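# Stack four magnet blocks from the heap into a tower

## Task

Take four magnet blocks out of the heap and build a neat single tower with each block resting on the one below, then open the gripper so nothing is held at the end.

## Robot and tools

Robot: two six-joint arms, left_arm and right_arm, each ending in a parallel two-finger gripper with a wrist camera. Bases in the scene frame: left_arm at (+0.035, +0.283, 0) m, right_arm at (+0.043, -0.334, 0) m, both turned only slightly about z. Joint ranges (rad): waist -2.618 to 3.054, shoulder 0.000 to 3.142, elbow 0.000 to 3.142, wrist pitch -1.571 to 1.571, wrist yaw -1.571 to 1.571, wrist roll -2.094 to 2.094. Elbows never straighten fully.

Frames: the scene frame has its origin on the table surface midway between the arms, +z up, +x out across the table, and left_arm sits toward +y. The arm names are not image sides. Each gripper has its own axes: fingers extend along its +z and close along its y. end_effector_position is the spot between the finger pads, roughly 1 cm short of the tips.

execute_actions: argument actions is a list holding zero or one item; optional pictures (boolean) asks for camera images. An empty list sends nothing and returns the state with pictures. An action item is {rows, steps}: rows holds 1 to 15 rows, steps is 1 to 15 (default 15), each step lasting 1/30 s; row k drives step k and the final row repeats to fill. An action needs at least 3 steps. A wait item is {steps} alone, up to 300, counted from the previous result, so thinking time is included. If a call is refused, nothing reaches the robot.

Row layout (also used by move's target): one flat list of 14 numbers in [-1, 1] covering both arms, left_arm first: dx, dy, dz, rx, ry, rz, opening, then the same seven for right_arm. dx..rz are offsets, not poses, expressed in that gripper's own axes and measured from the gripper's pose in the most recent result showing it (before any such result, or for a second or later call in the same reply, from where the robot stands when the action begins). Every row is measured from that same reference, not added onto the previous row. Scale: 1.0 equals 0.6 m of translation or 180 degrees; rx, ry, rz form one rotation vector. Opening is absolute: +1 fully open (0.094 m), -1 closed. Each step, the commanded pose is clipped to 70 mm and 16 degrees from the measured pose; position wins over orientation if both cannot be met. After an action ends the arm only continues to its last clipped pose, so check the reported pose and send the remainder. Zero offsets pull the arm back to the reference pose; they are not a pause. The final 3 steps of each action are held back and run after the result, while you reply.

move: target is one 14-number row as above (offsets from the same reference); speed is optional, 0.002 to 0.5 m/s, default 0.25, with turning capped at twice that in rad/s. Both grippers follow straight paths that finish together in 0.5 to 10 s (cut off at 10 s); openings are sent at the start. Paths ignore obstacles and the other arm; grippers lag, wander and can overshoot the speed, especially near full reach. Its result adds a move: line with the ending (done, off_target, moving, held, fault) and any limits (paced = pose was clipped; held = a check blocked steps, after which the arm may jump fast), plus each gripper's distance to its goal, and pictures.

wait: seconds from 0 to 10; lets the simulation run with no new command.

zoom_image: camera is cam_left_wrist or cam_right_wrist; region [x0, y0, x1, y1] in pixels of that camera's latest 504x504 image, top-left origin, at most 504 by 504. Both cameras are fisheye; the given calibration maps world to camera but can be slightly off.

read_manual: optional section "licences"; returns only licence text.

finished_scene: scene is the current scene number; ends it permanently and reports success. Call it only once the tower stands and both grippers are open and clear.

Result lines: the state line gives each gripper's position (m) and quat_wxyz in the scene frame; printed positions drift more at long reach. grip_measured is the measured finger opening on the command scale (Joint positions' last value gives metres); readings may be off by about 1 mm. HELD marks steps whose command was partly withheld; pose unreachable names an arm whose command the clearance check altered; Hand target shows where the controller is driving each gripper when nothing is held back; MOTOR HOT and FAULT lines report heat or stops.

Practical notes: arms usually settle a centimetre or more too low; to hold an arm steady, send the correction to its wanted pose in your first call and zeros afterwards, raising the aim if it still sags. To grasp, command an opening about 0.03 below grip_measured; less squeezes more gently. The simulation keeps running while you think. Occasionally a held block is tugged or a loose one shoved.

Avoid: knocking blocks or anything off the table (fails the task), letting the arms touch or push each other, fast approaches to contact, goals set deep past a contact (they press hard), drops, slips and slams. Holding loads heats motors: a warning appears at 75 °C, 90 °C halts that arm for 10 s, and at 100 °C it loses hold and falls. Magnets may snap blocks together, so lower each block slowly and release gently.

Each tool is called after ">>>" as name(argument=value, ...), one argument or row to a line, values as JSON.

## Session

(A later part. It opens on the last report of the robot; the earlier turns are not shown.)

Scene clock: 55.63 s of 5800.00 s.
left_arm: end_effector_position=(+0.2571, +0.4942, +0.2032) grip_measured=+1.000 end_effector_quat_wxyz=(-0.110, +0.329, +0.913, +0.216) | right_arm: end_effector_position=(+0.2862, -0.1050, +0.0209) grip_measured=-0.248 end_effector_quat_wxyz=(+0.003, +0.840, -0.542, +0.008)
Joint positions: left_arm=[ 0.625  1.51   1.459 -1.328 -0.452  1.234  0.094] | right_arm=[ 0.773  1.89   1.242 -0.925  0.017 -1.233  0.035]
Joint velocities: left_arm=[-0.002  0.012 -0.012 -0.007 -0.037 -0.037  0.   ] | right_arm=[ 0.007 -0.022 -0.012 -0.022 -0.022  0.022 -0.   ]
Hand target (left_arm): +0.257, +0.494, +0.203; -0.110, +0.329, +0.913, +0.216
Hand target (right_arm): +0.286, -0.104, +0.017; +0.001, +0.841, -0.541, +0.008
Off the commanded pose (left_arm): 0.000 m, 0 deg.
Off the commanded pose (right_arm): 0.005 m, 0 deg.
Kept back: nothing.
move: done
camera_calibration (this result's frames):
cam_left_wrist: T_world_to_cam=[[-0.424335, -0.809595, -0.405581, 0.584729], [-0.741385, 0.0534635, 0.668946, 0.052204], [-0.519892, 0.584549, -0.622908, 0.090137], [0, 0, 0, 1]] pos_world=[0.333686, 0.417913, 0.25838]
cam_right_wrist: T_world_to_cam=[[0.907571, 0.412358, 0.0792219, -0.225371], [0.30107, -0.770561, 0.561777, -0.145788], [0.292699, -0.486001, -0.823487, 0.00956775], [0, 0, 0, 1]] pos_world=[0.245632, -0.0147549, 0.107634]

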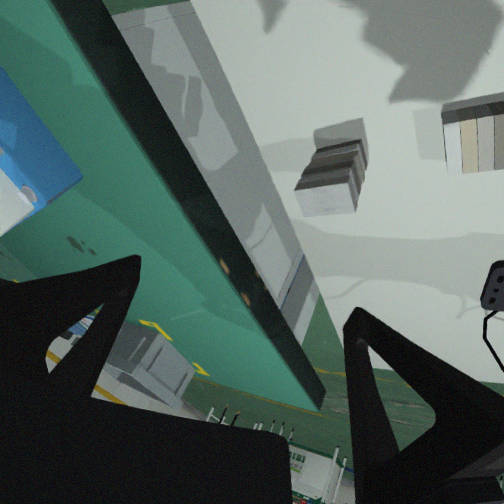

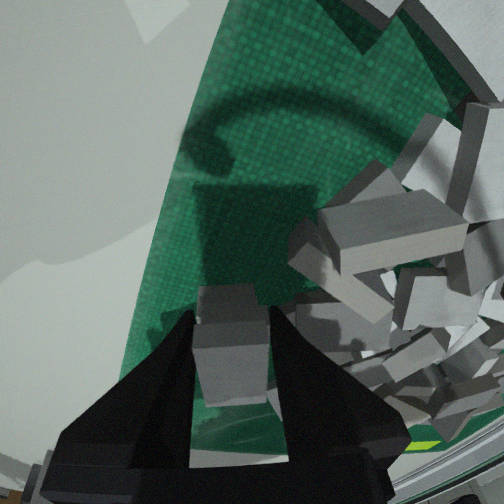

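>>> execute_actions(
  actions=[
    {"rows":[[0,0,0,0,0,0,1,0,0,0.004,0,0,0,-0.35],[0,0,0,0,0,0,1,0,0,0.004,0,0,0,-0.38],[0,0,0,0,0,0,1,0,0,0.004,0,0,0,-0.41],[0,0,0,0,0,0,1,0,0,0.004,0,0,0,-0.44],[0,0,0,0,0,0,1,0,0,0.004,0,0,0,-0.47],[0,0,0,0,0,0,1,0,0,0.004,0,0,0,-0.52]],"steps":15},
  ],
)

>>> execute_actions(
  actions=[
    {"rows":[[0,0,0,0,0,0,1,0,0,0,0,0,0,-0.25]],"steps":9},
  ],
)

>>> move(
  target=[0,0,0,0,0,0,1,0,-0.008,-0.1,0.012,0,0,-0.25],
  speed=0.12,
)

>>> move(
  target=[0,0,0,0,0,0,1,0.006,0,-0.01,0,0,0.5,0.25],
  speed=0.5,
)

Scene clock: 56.20 s of 5800.00 s.
left_arm: end_effector_position=(+0.2571, +0.4942, +0.2032) grip_measured=+1.000 end_effector_quat_wxyz=(-0.110, +0.329, +0.913, +0.216) | right_arm: end_effector_position=(+0.2863, -0.1049, +0.0209) grip_measured=-0.463 end_effector_quat_wxyz=(+0.003, +0.840, -0.542, +0.008)
Joint positions: left_arm=[ 0.625  1.51   1.459 -1.328 -0.452  1.234  0.094] | right_arm=[ 0.773  1.89   1.242 -0.924  0.017 -1.233  0.025]
Joint velocities: left_arm=[ 0.007  0.007 -0.017 -0.066 -0.007  0.022  0.   ] | right_arm=[-0.002 -0.012  0.012  0.037 -0.007 -0.022 -0.   ]
Steps of this call (steps 1 to 5: nothing new was sent; steps 6 to 17: the first 12 steps of this action). Readings (end_effector_position):
6: left_arm (+0.2571, +0.4942, +0.2032) | right_arm (+0.2862, -0.1049, +0.0209)
7: left_arm (+0.2571, +0.4942, +0.2032) | right_arm (+0.2863, -0.1049, +0.0209)
9: left_arm (+0.2571, +0.4942, +0.2032) | right_arm (+0.2863, -0.1049, +0.0209)
13: left_arm (+0.2571, +0.4942, +0.2032) | right_arm (+0.2863, -0.1049, +0.0209)
17: the state above

Scene clock: 56.50 s of 5800.00 s.
left_arm: end_effector_position=(+0.2571, +0.4942, +0.2032) grip_measured=+1.000 end_effector_quat_wxyz=(-0.110, +0.329, +0.913, +0.216) | right_arm: end_effector_position=(+0.2862, -0.1050, +0.0209) grip_measured=-0.252 end_effector_quat_wxyz=(+0.003, +0.840, -0.542, +0.008)
Joint positions: left_arm=[ 0.625  1.51   1.459 -1.328 -0.452  1.234  0.094] | right_arm=[ 0.773  1.89   1.242 -0.925  0.017 -1.233  0.035]
Joint velocities: left_arm=[-0.002 -0.002 -0.007  0.022  0.022  0.022  0.   ] | right_arm=[0.007 0.007 0.017 0.007 0.037 0.037 0.001]
Off your previous action's commanded pose (left_arm): 0.000 m, 0 deg at its last step (step 3 of this call).
Off your previous action's commanded pose (right_arm): 0.002 m, 0 deg at its last step (step 3 of this call).
Steps of this call (steps 1 to 3: the last 3 steps of your previous action; steps 4 to 9: the first 6 steps of this action, its rows measured from where the robot was after step 3). Readings (end_effector_position):
3: left_arm (+0.2571, +0.4942, +0.2032) | right_arm (+0.2863, -0.1049, +0.0209)
4: left_arm (+0.2571, +0.4942, +0.2032) | right_arm (+0.2863, -0.1049, +0.0209)
5: left_arm (+0.2571, +0.4942, +0.2032) | right_arm (+0.2863, -0.1049, +0.0209)
7: left_arm (+0.2571, +0.4942, +0.2032) | right_arm (+0.2862, -0.1050, +0.0209)
9: the state above

Scene clock: 57.83 s of 5800.00 s.
left_arm: end_effector_position=(+0.2571, +0.4942, +0.2032) grip_measured=+1.000 end_effector_quat_wxyz=(-0.110, +0.329, +0.913, +0.216) | right_arm: end_effector_position=(+0.2867, -0.1071, +0.0693) grip_measured=-0.252 end_effector_quat_wxyz=(+0.001, +0.840, -0.542, +0.014)
Joint positions: left_arm=[ 0.625  1.51   1.459 -1.328 -0.452  1.234  0.094] | right_arm=[ 0.773  1.823  1.356 -1.099  0.028 -1.233  0.035]
Joint velocities: left_arm=[-0.012  0.012  0.002 -0.095 -0.022 -0.051  0.   ] | right_arm=[ 0.002 -0.007 -0.012 -0.007 -0.037 -0.007 -0.001]
Hand target (left_arm): +0.257, +0.494, +0.203; -0.110, +0.329, +0.913, +0.216
Hand target (right_arm): +0.289, -0.102, +0.080; -0.013, +0.840, -0.542, +0.018
Off your previous action's commanded pose (left_arm): 0.000 m, 0 deg at its last step (step 3 of this call).
Off your previous action's commanded pose (right_arm): 0.000 m, 0 deg at its last step (step 3 of this call).
Off the commanded pose (left_arm): 0.000 m, 0 deg.
Off the commanded pose (right_arm): 0.013 m, 2 deg.
Kept back: nothing.
move: off_target (right_arm)
camera_calibration (this result's frames):
cam_left_wrist: T_world_to_cam=[[-0.424335, -0.809595, -0.405581, 0.584729], [-0.741385, 0.0534635, 0.668946, 0.052204], [-0.519892, 0.584549, -0.622908, 0.090137], [0, 0, 0, 1]] pos_world=[0.333686, 0.417913, 0.25838]
cam_right_wrist: T_world_to_cam=[[0.906538, 0.412594, 0.0891885, -0.229195], [0.294085, -0.768882, 0.567744, -0.173003], [0.302823, -0.488453, -0.818359, 0.0447185], [0, 0, 0, 1]] pos_world=[0.24511, -0.0166114, 0.155259]

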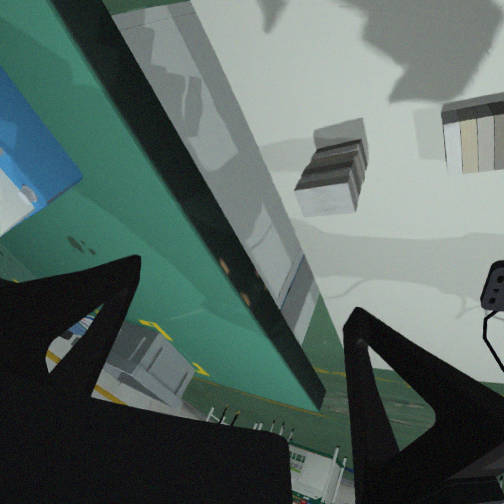

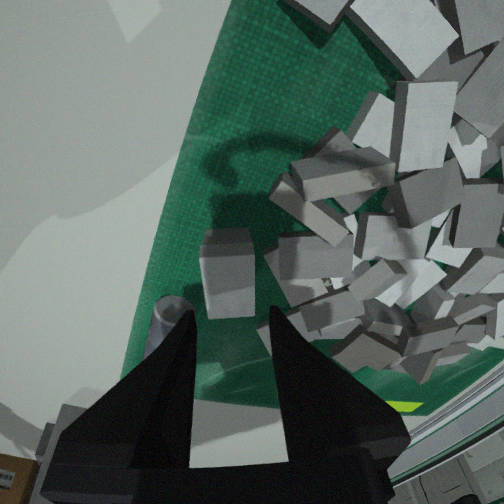

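Scene clock: 60.17 s of 5800.00 s.
left_arm: end_effector_position=(+0.2571, +0.4942, +0.2032) grip_measured=+1.000 end_effector_quat_wxyz=(-0.110, +0.329, +0.913, +0.216) | right_arm: end_effector_position=(+0.2836, -0.1100, +0.0693) grip_measured=+0.248 end_effector_quat_wxyz=(+0.002, -0.220, +0.975, -0.015)
Joint positions: left_arm=[ 0.625  1.51   1.459 -1.328 -0.452  1.234  0.094] | right_arm=[ 0.773  1.823  1.356 -1.116  0.028  0.319  0.059]
Joint velocities: left_arm=[-0.012  0.007 -0.012 -0.051  0.022  0.022  0.   ] | right_arm=[ 0.002  0.012 -0.007 -0.095 -0.037 -0.022 -0.   ]
Hand target (left_arm): +0.257, +0.494, +0.203; -0.110, +0.329, +0.913, +0.216
Hand target (right_arm): +0.288, -0.110, +0.075; +0.009, -0.211, +0.977, -0.010
Off the commanded pose (left_arm): 0.000 m, 0 deg.
Off the commanded pose (right_arm): 0.008 m, 1 deg.
Kept back: nothing.
move: done
camera_calibration (this result's frames):
cam_left_wrist: T_world_to_cam=[[-0.424335, -0.809595, -0.405581, 0.584729], [-0.741385, 0.0534635, 0.668946, 0.052204], [-0.519892, 0.584549, -0.622908, 0.090137], [0, 0, 0, 1]] pos_world=[0.333686, 0.417913, 0.25838]
cam_right_wrist: T_world_to_cam=[[0.427296, -0.897947, 0.105398, -0.234605], [-0.777982, -0.305787, 0.548851, 0.181964], [-0.46061, -0.31652, -0.829249, 0.280432], [0, 0, 0, 1]] pos_world=[0.370981, -0.0662577, 0.157403]

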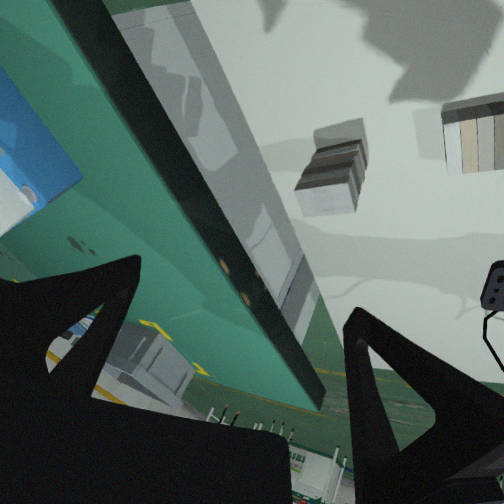

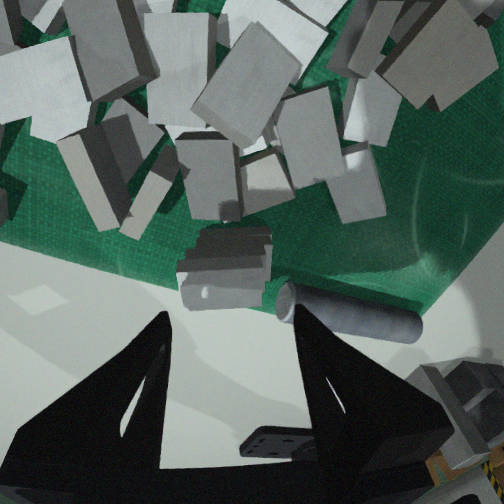

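>>> move(
  target=[0,0,0,0,0,0,1,-0.012,0,0.05,-0.008,-0.005,0.006,0.15],
  speed=0.06,
)

Scene clock: 61.40 s of 5800.00 s.
left_arm: end_effector_position=(+0.2571, +0.4942, +0.2032) grip_measured=+1.000 end_effector_quat_wxyz=(-0.110, +0.329, +0.913, +0.216) | right_arm: end_effector_position=(+0.2891, -0.1069, +0.0426) grip_measured=+0.152 end_effector_quat_wxyz=(+0.007, -0.214, +0.977, -0.005)
Joint positions: left_arm=[ 0.625  1.51   1.459 -1.328 -0.452  1.234  0.094] | right_arm=[ 0.762  1.855  1.288 -0.996  0.016  0.321  0.054]
Joint velocities: left_arm=[ 0.002  0.002 -0.007  0.007  0.007  0.007  0.   ] | right_arm=[-0.012 -0.007  0.002  0.066  0.022 -0.051 -0.001]
Hand target (left_arm): +0.257, +0.494, +0.203; -0.110, +0.329, +0.913, +0.216
Hand target (right_arm): +0.291, -0.108, +0.040; +0.007, -0.211, +0.977, -0.001
Off the commanded pose (left_arm): 0.000 m, 0 deg.
Off the commanded pose (right_arm): 0.004 m, 1 deg.
Kept back: nothing.
move: done
camera_calibration (this result's frames):
cam_left_wrist: T_world_to_cam=[[-0.424335, -0.809595, -0.405581, 0.584729], [-0.741385, 0.0534635, 0.668946, 0.052204], [-0.519892, 0.584549, -0.622908, 0.090137], [0, 0, 0, 1]] pos_world=[0.333686, 0.417913, 0.25838]
cam_right_wrist: T_world_to_cam=[[0.415309, -0.905367, 0.0884851, -0.227939], [-0.78528, -0.307715, 0.537258, 0.204259], [-0.459188, -0.292614, -0.838763, 0.264306], [0, 0, 0, 1]] pos_world=[0.376432, -0.0661749, 0.13212]

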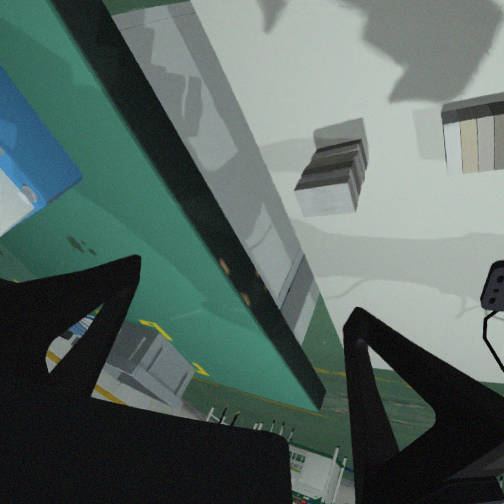

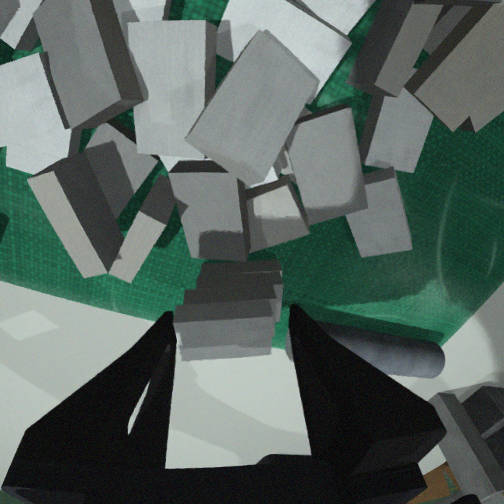

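Descend further.

>>> move(
  target=[0,0,0,0,0,0,1,-0.003,0,0.046,0,0,0,0.15],
  speed=0.03,
)

Scene clock: 62.80 s of 5800.00 s.
left_arm: end_effector_position=(+0.2571, +0.4942, +0.2032) grip_measured=+1.000 end_effector_quat_wxyz=(-0.110, +0.329, +0.913, +0.216) | right_arm: end_effector_position=(+0.2900, -0.1061, +0.0208) grip_measured=+0.152 end_effector_quat_wxyz=(+0.005, -0.214, +0.977, -0.006)
Joint positions: left_arm=[ 0.625  1.51   1.459 -1.328 -0.452  1.234  0.094] | right_arm=[ 0.762  1.893  1.246 -0.921  0.016  0.321  0.054]
Joint velocities: left_arm=[-0.002  0.007  0.012 -0.022  0.037 -0.022  0.   ] | right_arm=[-0.012  0.012 -0.002  0.037 -0.022 -0.037 -0.001]
Hand target (left_arm): +0.257, +0.494, +0.203; -0.110, +0.329, +0.913, +0.216
Hand target (right_arm): +0.292, -0.107, +0.015; +0.007, -0.214, +0.977, -0.005
Off the commanded pose (left_arm): 0.000 m, 0 deg.
Off the commanded pose (right_arm): 0.006 m, 0 deg.
Kept back: nothing.
move: done
camera_calibration (this result's frames):
cam_left_wrist: T_world_to_cam=[[-0.424335, -0.809595, -0.405581, 0.584729], [-0.741385, 0.0534635, 0.668946, 0.052204], [-0.519892, 0.584549, -0.622908, 0.090137], [0, 0, 0, 1]] pos_world=[0.333686, 0.417913, 0.25838]
cam_right_wrist: T_world_to_cam=[[0.415607, -0.905088, 0.0899261, -0.225735], [-0.783478, -0.306029, 0.54084, 0.216436], [-0.461988, -0.295232, -0.836304, 0.247171], [0, 0, 0, 1]] pos_world=[0.37758, -0.0651013, 0.109953]

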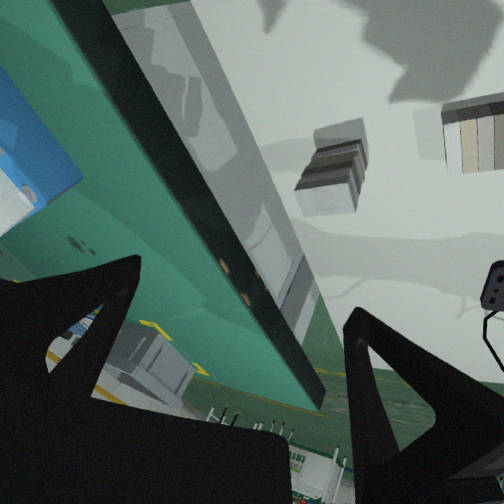

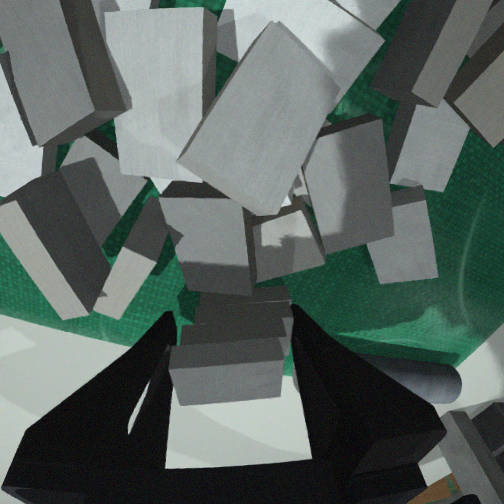

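>>> move(
  target=[0,0,0,0,0,0,1,0,0,0.013,0,0,0,0.12],
  speed=0.02,
)

>>> execute_actions(
  actions=[
    {"rows":[[0,0,0,0,0,0,1,0,0,0,0,0,0,0.07],[0,0,0,0,0,0,1,0,0,0,0,0,0,0.03],[0,0,0,0,0,0,1,0,0,0,0,0,0,0],[0,0,0,0,0,0,1,0,0,0,0,0,0,-0.03],[0,0,0,0,0,0,1,0,0,0,0,0,0,-0.06],[0,0,0,0,0,0,1,0,0,0,0,0,0,-0.09],[0,0,0,0,0,0,1,0,0,0,0,0,0,-0.12],[0,0,0,0,0,0,1,0,0,0,0,0,0,-0.15],[0,0,0,0,0,0,1,0,0,0,0,0,0,-0.19]],"steps":15},
  ],
  pictures=true,
)

>>> zoom_image(
  camera="cam_right_wrist",
  region=[140,260,320,440],
)

Scene clock: 63.73 s of 5800.00 s.
left_arm: end_effector_position=(+0.2571, +0.4942, +0.2032) grip_measured=+1.000 end_effector_quat_wxyz=(-0.110, +0.329, +0.913, +0.216) | right_arm: end_effector_position=(+0.2902, -0.1065, +0.0208) grip_measured=+0.122 end_effector_quat_wxyz=(+0.006, -0.214, +0.977, -0.007)
Joint positions: left_arm=[ 0.625  1.51   1.459 -1.328 -0.452  1.234  0.094] | right_arm=[ 0.762  1.893  1.246 -0.921  0.019  0.321  0.053]
Joint velocities: left_arm=[-0.022 -0.012 -0.007  0.007  0.037 -0.022  0.   ] | right_arm=[ 0.017  0.012  0.002 -0.051 -0.022  0.007  0.   ]
Hand target (left_arm): +0.257, +0.494, +0.203; -0.110, +0.329, +0.913, +0.216
Hand target (right_arm): +0.290, -0.106, +0.013; +0.005, -0.214, +0.977, -0.006
Off the commanded pose (left_arm): 0.000 m, 0 deg.
Off the commanded pose (right_arm): 0.008 m, 0 deg.
Kept back: nothing.
move: done
camera_calibration (this result's frames):
cam_left_wrist: T_world_to_cam=[[-0.424335, -0.809595, -0.405581, 0.584729], [-0.741385, 0.0534635, 0.668946, 0.052204], [-0.519892, 0.584549, -0.622908, 0.090137], [0, 0, 0, 1]] pos_world=[0.333686, 0.417913, 0.25838]
cam_right_wrist: T_world_to_cam=[[0.415485, -0.904914, 0.0922087, -0.226144], [-0.784174, -0.30498, 0.540424, 0.216808], [-0.460916, -0.296846, -0.836325, 0.246684], [0, 0, 0, 1]] pos_world=[0.377675, -0.0652922, 0.109993]

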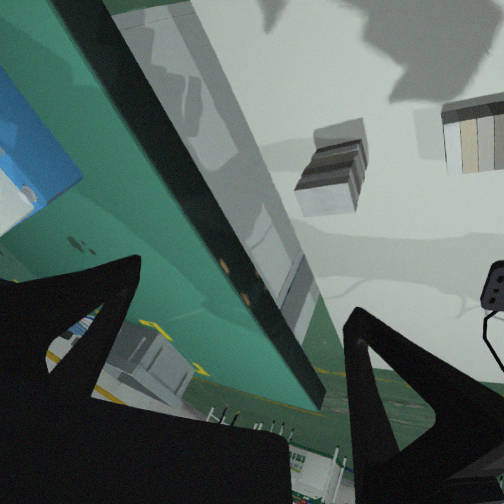

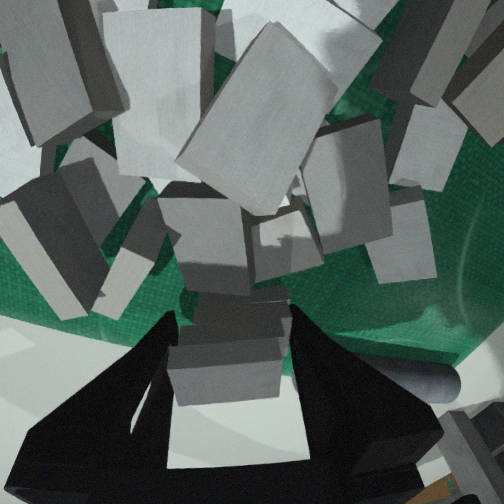

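Scene clock: 64.13 s of 5800.00 s.
left_arm: end_effector_position=(+0.2571, +0.4942, +0.2032) grip_measured=+1.000 end_effector_quat_wxyz=(-0.110, +0.329, +0.913, +0.216) | right_arm: end_effector_position=(+0.2905, -0.1075, +0.0208) grip_measured=-0.122 end_effector_quat_wxyz=(+0.006, -0.214, +0.977, -0.010)
Joint positions: left_arm=[ 0.625  1.51   1.459 -1.328 -0.452  1.234  0.094] | right_arm=[ 0.762  1.893  1.246 -0.923  0.024  0.321  0.041]
Joint velocities: left_arm=[-0.012  0.017 -0.027  0.022  0.022 -0.007  0.   ] | right_arm=[ 0.007 -0.002 -0.007 -0.037 -0.007 -0.022 -0.001]
Steps of this call (steps 1 to 12: the first 12 steps of this action). Readings (end_effector_position):
1: left_arm (+0.2571, +0.4942, +0.2032) | right_arm (+0.2902, -0.1067, +0.0208)
2: left_arm (+0.2571, +0.4942, +0.2032) | right_arm (+0.2903, -0.1069, +0.0208)
4: left_arm (+0.2571, +0.4942, +0.2032) | right_arm (+0.2904, -0.1071, +0.0208)
8: left_arm (+0.2571, +0.4942, +0.2032) | right_arm (+0.2905, -0.1075, +0.0208)
12: the state above
camera_calibration (this result's frames):
cam_left_wrist: T_world_to_cam=[[-0.424335, -0.809595, -0.405581, 0.584729], [-0.741385, 0.0534635, 0.668946, 0.052204], [-0.519892, 0.584549, -0.622908, 0.090137], [0, 0, 0, 1]] pos_world=[0.333686, 0.417913, 0.25838]
cam_right_wrist: T_world_to_cam=[[0.415264, -0.904423, 0.0978528, -0.227195], [-0.785395, -0.302162, 0.540234, 0.217386], [-0.459033, -0.301193, -0.835806, 0.245513], [0, 0, 0, 1]] pos_world=[0.377778, -0.0658479, 0.109994]

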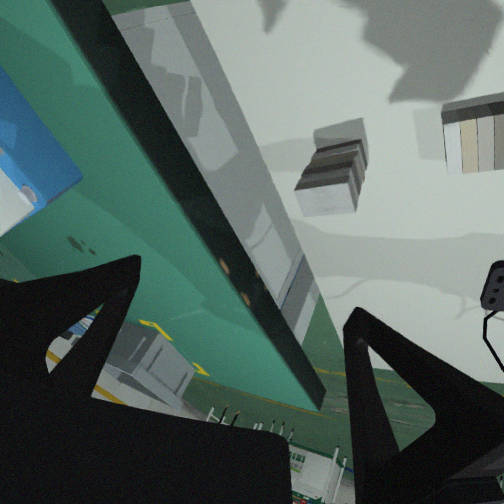

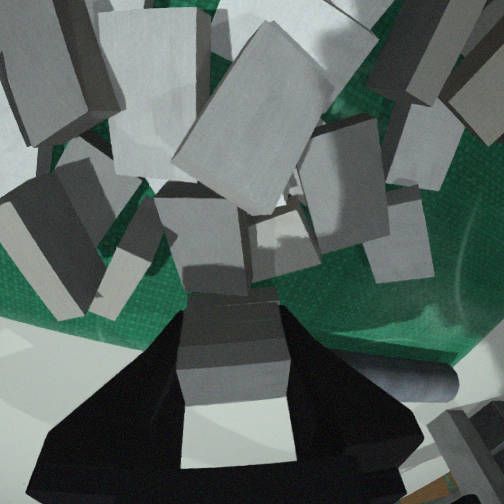

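Region (140, 260, 320, 440) of cam_right_wrist's 504x504 image, scaled by 2.800, with more detail than that image has.

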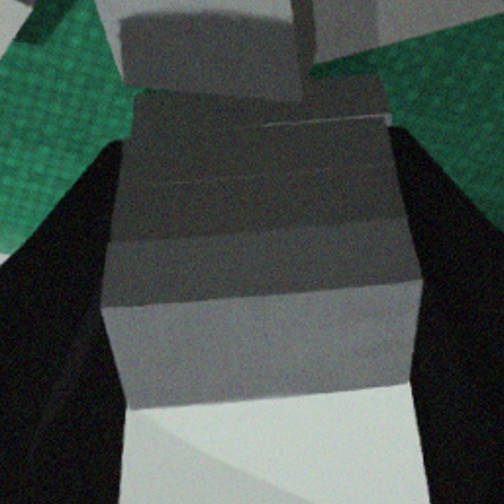

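>>> execute_actions(
  actions=[
    {"rows":[[0,0,0,0,0,0,1,0,0,0,0,0,0,-0.04]],"steps":8},
  ],
)

>>> move(
  target=[0,0,0,0,0,0,1,0,0,0.017,0,0,0,-0.04],
  speed=0.02,
)

>>> execute_actions(
  actions=[
    {"rows":[[0,0,0,0,0,0,1,0,0,0,0,0,0,-0.08],[0,0,0,0,0,0,1,0,0,0,0,0,0,-0.11],[0,0,0,0,0,0,1,0,0,0,0,0,0,-0.14],[0,0,0,0,0,0,1,0,0,0,0,0,0,-0.19]],"steps":14},
  ],
  pictures=true,
)

>>> zoom_image(
  camera="cam_right_wrist",
  region=[140,260,320,440],
)

Scene clock: 73.17 s of 5800.00 s.
left_arm: end_effector_position=(+0.2571, +0.4942, +0.2032) grip_measured=+1.000 end_effector_quat_wxyz=(-0.110, +0.329, +0.913, +0.216) | right_arm: end_effector_position=(+0.2902, -0.1072, +0.0208) grip_measured=-0.042 end_effector_quat_wxyz=(+0.006, -0.214, +0.977, -0.009)
Joint positions: left_arm=[ 0.625  1.51   1.459 -1.328 -0.452  1.234  0.094] | right_arm=[ 0.762  1.893  1.246 -0.923  0.022  0.321  0.045]
Joint velocities: left_arm=[-0.002 -0.002  0.002  0.037 -0.007 -0.022  0.   ] | right_arm=[-0.002 -0.002 -0.007 -0.037 -0.022 -0.007  0.   ]
Off your previous action's commanded pose (left_arm): 0.000 m, 0 deg at its last step (step 3 of this call).
Off your previous action's commanded pose (right_arm): 0.001 m, 0 deg at its last step (step 3 of this call).
Steps of this call (steps 1 to 3: the last 3 steps of your previous action; steps 4 to 90: nothing new was sent; then 5.87 s passed at rest; steps 91 to 95: the first 5 steps of this action). Readings (end_effector_position):
91: left_arm (+0.2571, +0.4942, +0.2032) | right_arm (+0.2904, -0.1074, +0.0208)
92: left_arm (+0.2571, +0.4942, +0.2032) | right_arm (+0.2903, -0.1074, +0.0208)
94: left_arm (+0.2571, +0.4942, +0.2032) | right_arm (+0.2902, -0.1072, +0.0208)
95: the state above

Scene clock: 74.13 s of 5800.00 s.
left_arm: end_effector_position=(+0.2571, +0.4942, +0.2032) grip_measured=+1.000 end_effector_quat_wxyz=(-0.110, +0.329, +0.913, +0.216) | right_arm: end_effector_position=(+0.2905, -0.1070, +0.0208) grip_measured=-0.042 end_effector_quat_wxyz=(+0.006, -0.214, +0.977, -0.009)
Joint positions: left_arm=[ 0.625  1.51   1.459 -1.328 -0.452  1.234  0.094] | right_arm=[ 0.762  1.893  1.246 -0.922  0.022  0.321  0.045]
Joint velocities: left_arm=[-0.012 -0.002 -0.027 -0.022  0.051  0.037  0.   ] | right_arm=[-0.007 -0.002 -0.002  0.022 -0.081 -0.066 -0.001]
Hand target (left_arm): +0.257, +0.494, +0.203; -0.110, +0.329, +0.913, +0.216
Hand target (right_arm): +0.290, -0.108, +0.011; +0.005, -0.214, +0.977, -0.009
Off your previous action's commanded pose (left_arm): 0.000 m, 0 deg at its last step (step 3 of this call).
Off your previous action's commanded pose (right_arm): 0.000 m, 0 deg at its last step (step 3 of this call).
Off the commanded pose (left_arm): 0.000 m, 0 deg.
Off the commanded pose (right_arm): 0.010 m, 0 deg.
Kept back: nothing.
move: done
camera_calibration (this result's frames):
cam_left_wrist: T_world_to_cam=[[-0.424335, -0.809595, -0.405581, 0.584729], [-0.741385, 0.0534635, 0.668946, 0.052204], [-0.519892, 0.584549, -0.622908, 0.090137], [0, 0, 0, 1]] pos_world=[0.333686, 0.417913, 0.25838]
cam_right_wrist: T_world_to_cam=[[0.41531, -0.904684, 0.0952115, -0.226676], [-0.785151, -0.30363, 0.539765, 0.21734], [-0.459407, -0.298925, -0.836414, 0.246037], [0, 0, 0, 1]] pos_world=[0.377817, -0.0655327, 0.110058]

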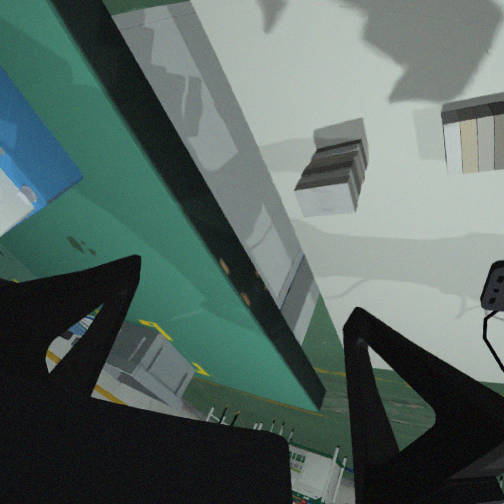

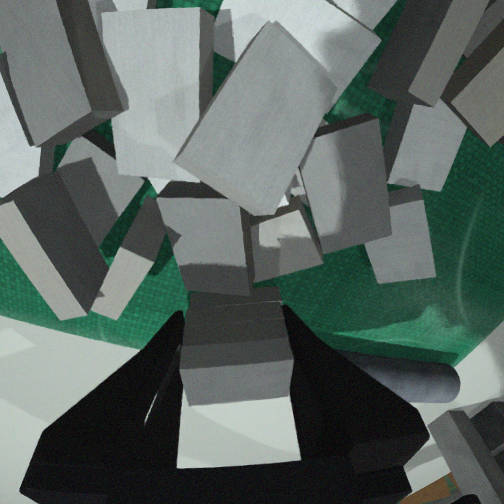

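Scene clock: 74.50 s of 5800.00 s.
left_arm: end_effector_position=(+0.2571, +0.4942, +0.2032) grip_measured=+1.000 end_effector_quat_wxyz=(-0.110, +0.329, +0.913, +0.216) | right_arm: end_effector_position=(+0.2905, -0.1075, +0.0208) grip_measured=-0.121 end_effector_quat_wxyz=(+0.006, -0.214, +0.977, -0.010)
Joint positions: left_arm=[ 0.625  1.51   1.459 -1.328 -0.452  1.234  0.094] | right_arm=[ 0.762  1.893  1.246 -0.923  0.024  0.321  0.041]
Joint velocities: left_arm=[-0.002 -0.012 -0.017  0.051 -0.022  0.022  0.   ] | right_arm=[ 0.002  0.017  0.012 -0.022  0.022 -0.007  0.   ]
Steps of this call (steps 1 to 11: the first 11 steps of this action). Readings (end_effector_position):
1: left_arm (+0.2571, +0.4942, +0.2032) | right_arm (+0.2903, -0.1072, +0.0208)
2: left_arm (+0.2571, +0.4942, +0.2032) | right_arm (+0.2904, -0.1075, +0.0208)
4: left_arm (+0.2571, +0.4942, +0.2032) | right_arm (+0.2905, -0.1075, +0.0208)
8: left_arm (+0.2571, +0.4942, +0.2032) | right_arm (+0.2905, -0.1075, +0.0208)
11: the state above
camera_calibration (this result's frames):
cam_left_wrist: T_world_to_cam=[[-0.424335, -0.809595, -0.405581, 0.584729], [-0.741385, 0.0534635, 0.668946, 0.052204], [-0.519892, 0.584549, -0.622908, 0.090137], [0, 0, 0, 1]] pos_world=[0.333686, 0.417913, 0.25838]
cam_right_wrist: T_world_to_cam=[[0.415264, -0.904423, 0.0978528, -0.227195], [-0.785395, -0.302162, 0.540234, 0.217386], [-0.459033, -0.301193, -0.835806, 0.245513], [0, 0, 0, 1]] pos_world=[0.377778, -0.0658479, 0.109994]

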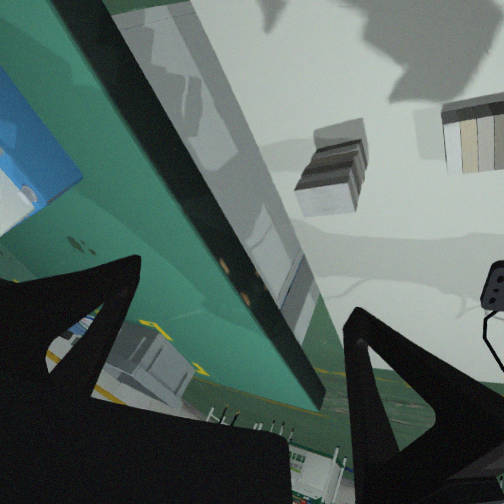

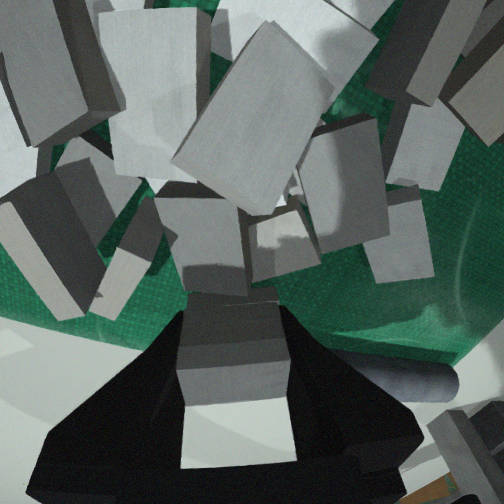

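Region (140, 260, 320, 440) of cam_right_wrist's 504x504 image, scaled by 2.800, with more detail than that image has.

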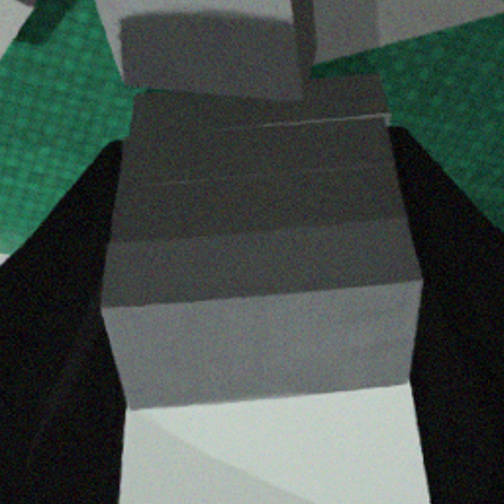

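>>> execute_actions(
  actions=[
    {"rows":[[0,0,0,0,0,0,1,0,0,0,0,0,0,0.05]],"steps":9},
  ],
)

>>> move(
  target=[0,0,0,0,0,0,1,-0.006,0,-0.11,0,-0.012,0,0.05],
  speed=0.12,
)

>>> zoom_image(
  camera="cam_right_wrist",
  region=[160,190,310,340],
)

Scene clock: 75.80 s of 5800.00 s.
left_arm: end_effector_position=(+0.2571, +0.4942, +0.2032) grip_measured=+1.000 end_effector_quat_wxyz=(-0.110, +0.329, +0.913, +0.216) | right_arm: end_effector_position=(+0.2903, -0.1075, +0.0208) grip_measured=+0.048 end_effector_quat_wxyz=(+0.006, -0.214, +0.977, -0.010)
Joint positions: left_arm=[ 0.625  1.51   1.459 -1.328 -0.452  1.234  0.094] | right_arm=[ 0.762  1.893  1.246 -0.924  0.024  0.321  0.049]
Joint velocities: left_arm=[-0.007 -0.012 -0.002 -0.007 -0.051  0.037  0.   ] | right_arm=[-0.007 -0.012 -0.002 -0.022 -0.051  0.022  0.   ]
Off your previous action's commanded pose (left_arm): 0.000 m, 0 deg at its last step (step 3 of this call).
Off your previous action's commanded pose (right_arm): 0.001 m, 0 deg at its last step (step 3 of this call).
Steps of this call (steps 1 to 3: the last 3 steps of your previous action; steps 4 to 33: nothing new was sent; steps 34 to 39: the first 6 steps of this action). Readings (end_effector_position):
34: left_arm (+0.2571, +0.4942, +0.2032) | right_arm (+0.2904, -0.1075, +0.0208)
35: left_arm (+0.2571, +0.4942, +0.2032) | right_arm (+0.2904, -0.1075, +0.0208)
37: left_arm (+0.2571, +0.4942, +0.2032) | right_arm (+0.2903, -0.1075, +0.0208)
39: the state above

Scene clock: 77.17 s of 5800.00 s.
left_arm: end_effector_position=(+0.2571, +0.4942, +0.2032) grip_measured=+1.000 end_effector_quat_wxyz=(-0.110, +0.329, +0.913, +0.216) | right_arm: end_effector_position=(+0.2874, -0.1103, +0.0746) grip_measured=+0.048 end_effector_quat_wxyz=(+0.006, -0.213, +0.977, -0.010)
Joint positions: left_arm=[ 0.625  1.51   1.459 -1.328 -0.452  1.234  0.094] | right_arm=[ 0.762  1.817  1.371 -1.125  0.024  0.323  0.049]
Joint velocities: left_arm=[-0.012  0.002  0.002  0.007 -0.022  0.051  0.   ] | right_arm=[-0.012  0.012 -0.012 -0.022  0.022 -0.081 -0.   ]
Hand target (left_arm): +0.257, +0.494, +0.203; -0.110, +0.329, +0.913, +0.216
Hand target (right_arm): +0.291, -0.105, +0.086; +0.025, -0.214, +0.976, -0.006
Off your previous action's commanded pose (left_arm): 0.000 m, 0 deg at its last step (step 3 of this call).
Off your previous action's commanded pose (right_arm): 0.000 m, 0 deg at its last step (step 3 of this call).
Off the commanded pose (left_arm): 0.000 m, 0 deg.
Off the commanded pose (right_arm): 0.014 m, 2 deg.
Kept back: nothing.
move: off_target (right_arm)
camera_calibration (this result's frames):
cam_left_wrist: T_world_to_cam=[[-0.424335, -0.809595, -0.405581, 0.584729], [-0.741385, 0.0534635, 0.668946, 0.052204], [-0.519892, 0.584549, -0.622908, 0.090137], [0, 0, 0, 1]] pos_world=[0.333686, 0.417913, 0.25838]
cam_right_wrist: T_world_to_cam=[[0.413297, -0.905325, 0.0978367, -0.233237], [-0.785512, -0.300113, 0.541205, 0.185253], [-0.460604, -0.30053, -0.83518, 0.288661], [0, 0, 0, 1]] pos_world=[0.374873, -0.0688067, 0.163643]

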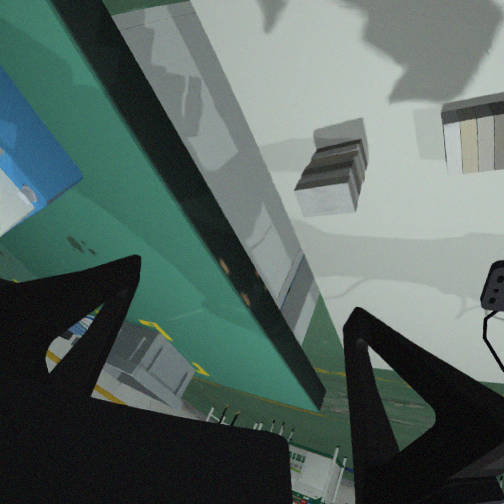

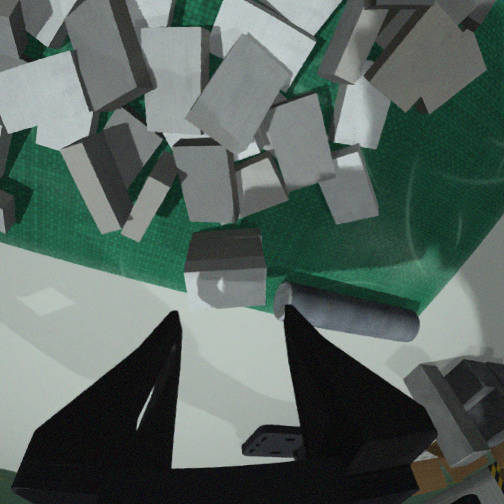

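Region (160, 190, 310, 340) of cam_right_wrist's 504x504 image, scaled by 3.360, with more detail than that image has.

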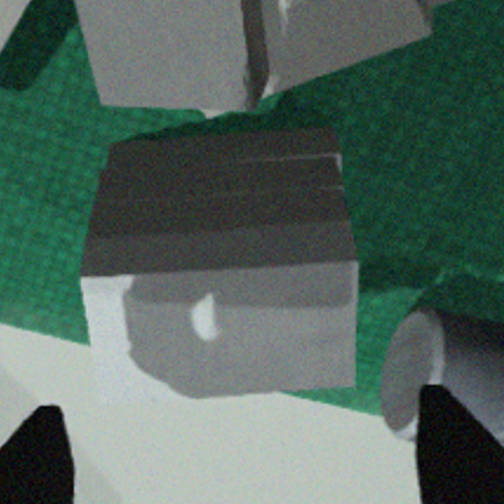

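Neat within about 1 mm.

>>> finished_scene(
  scene=2,
)

The scene is finished: the task was done.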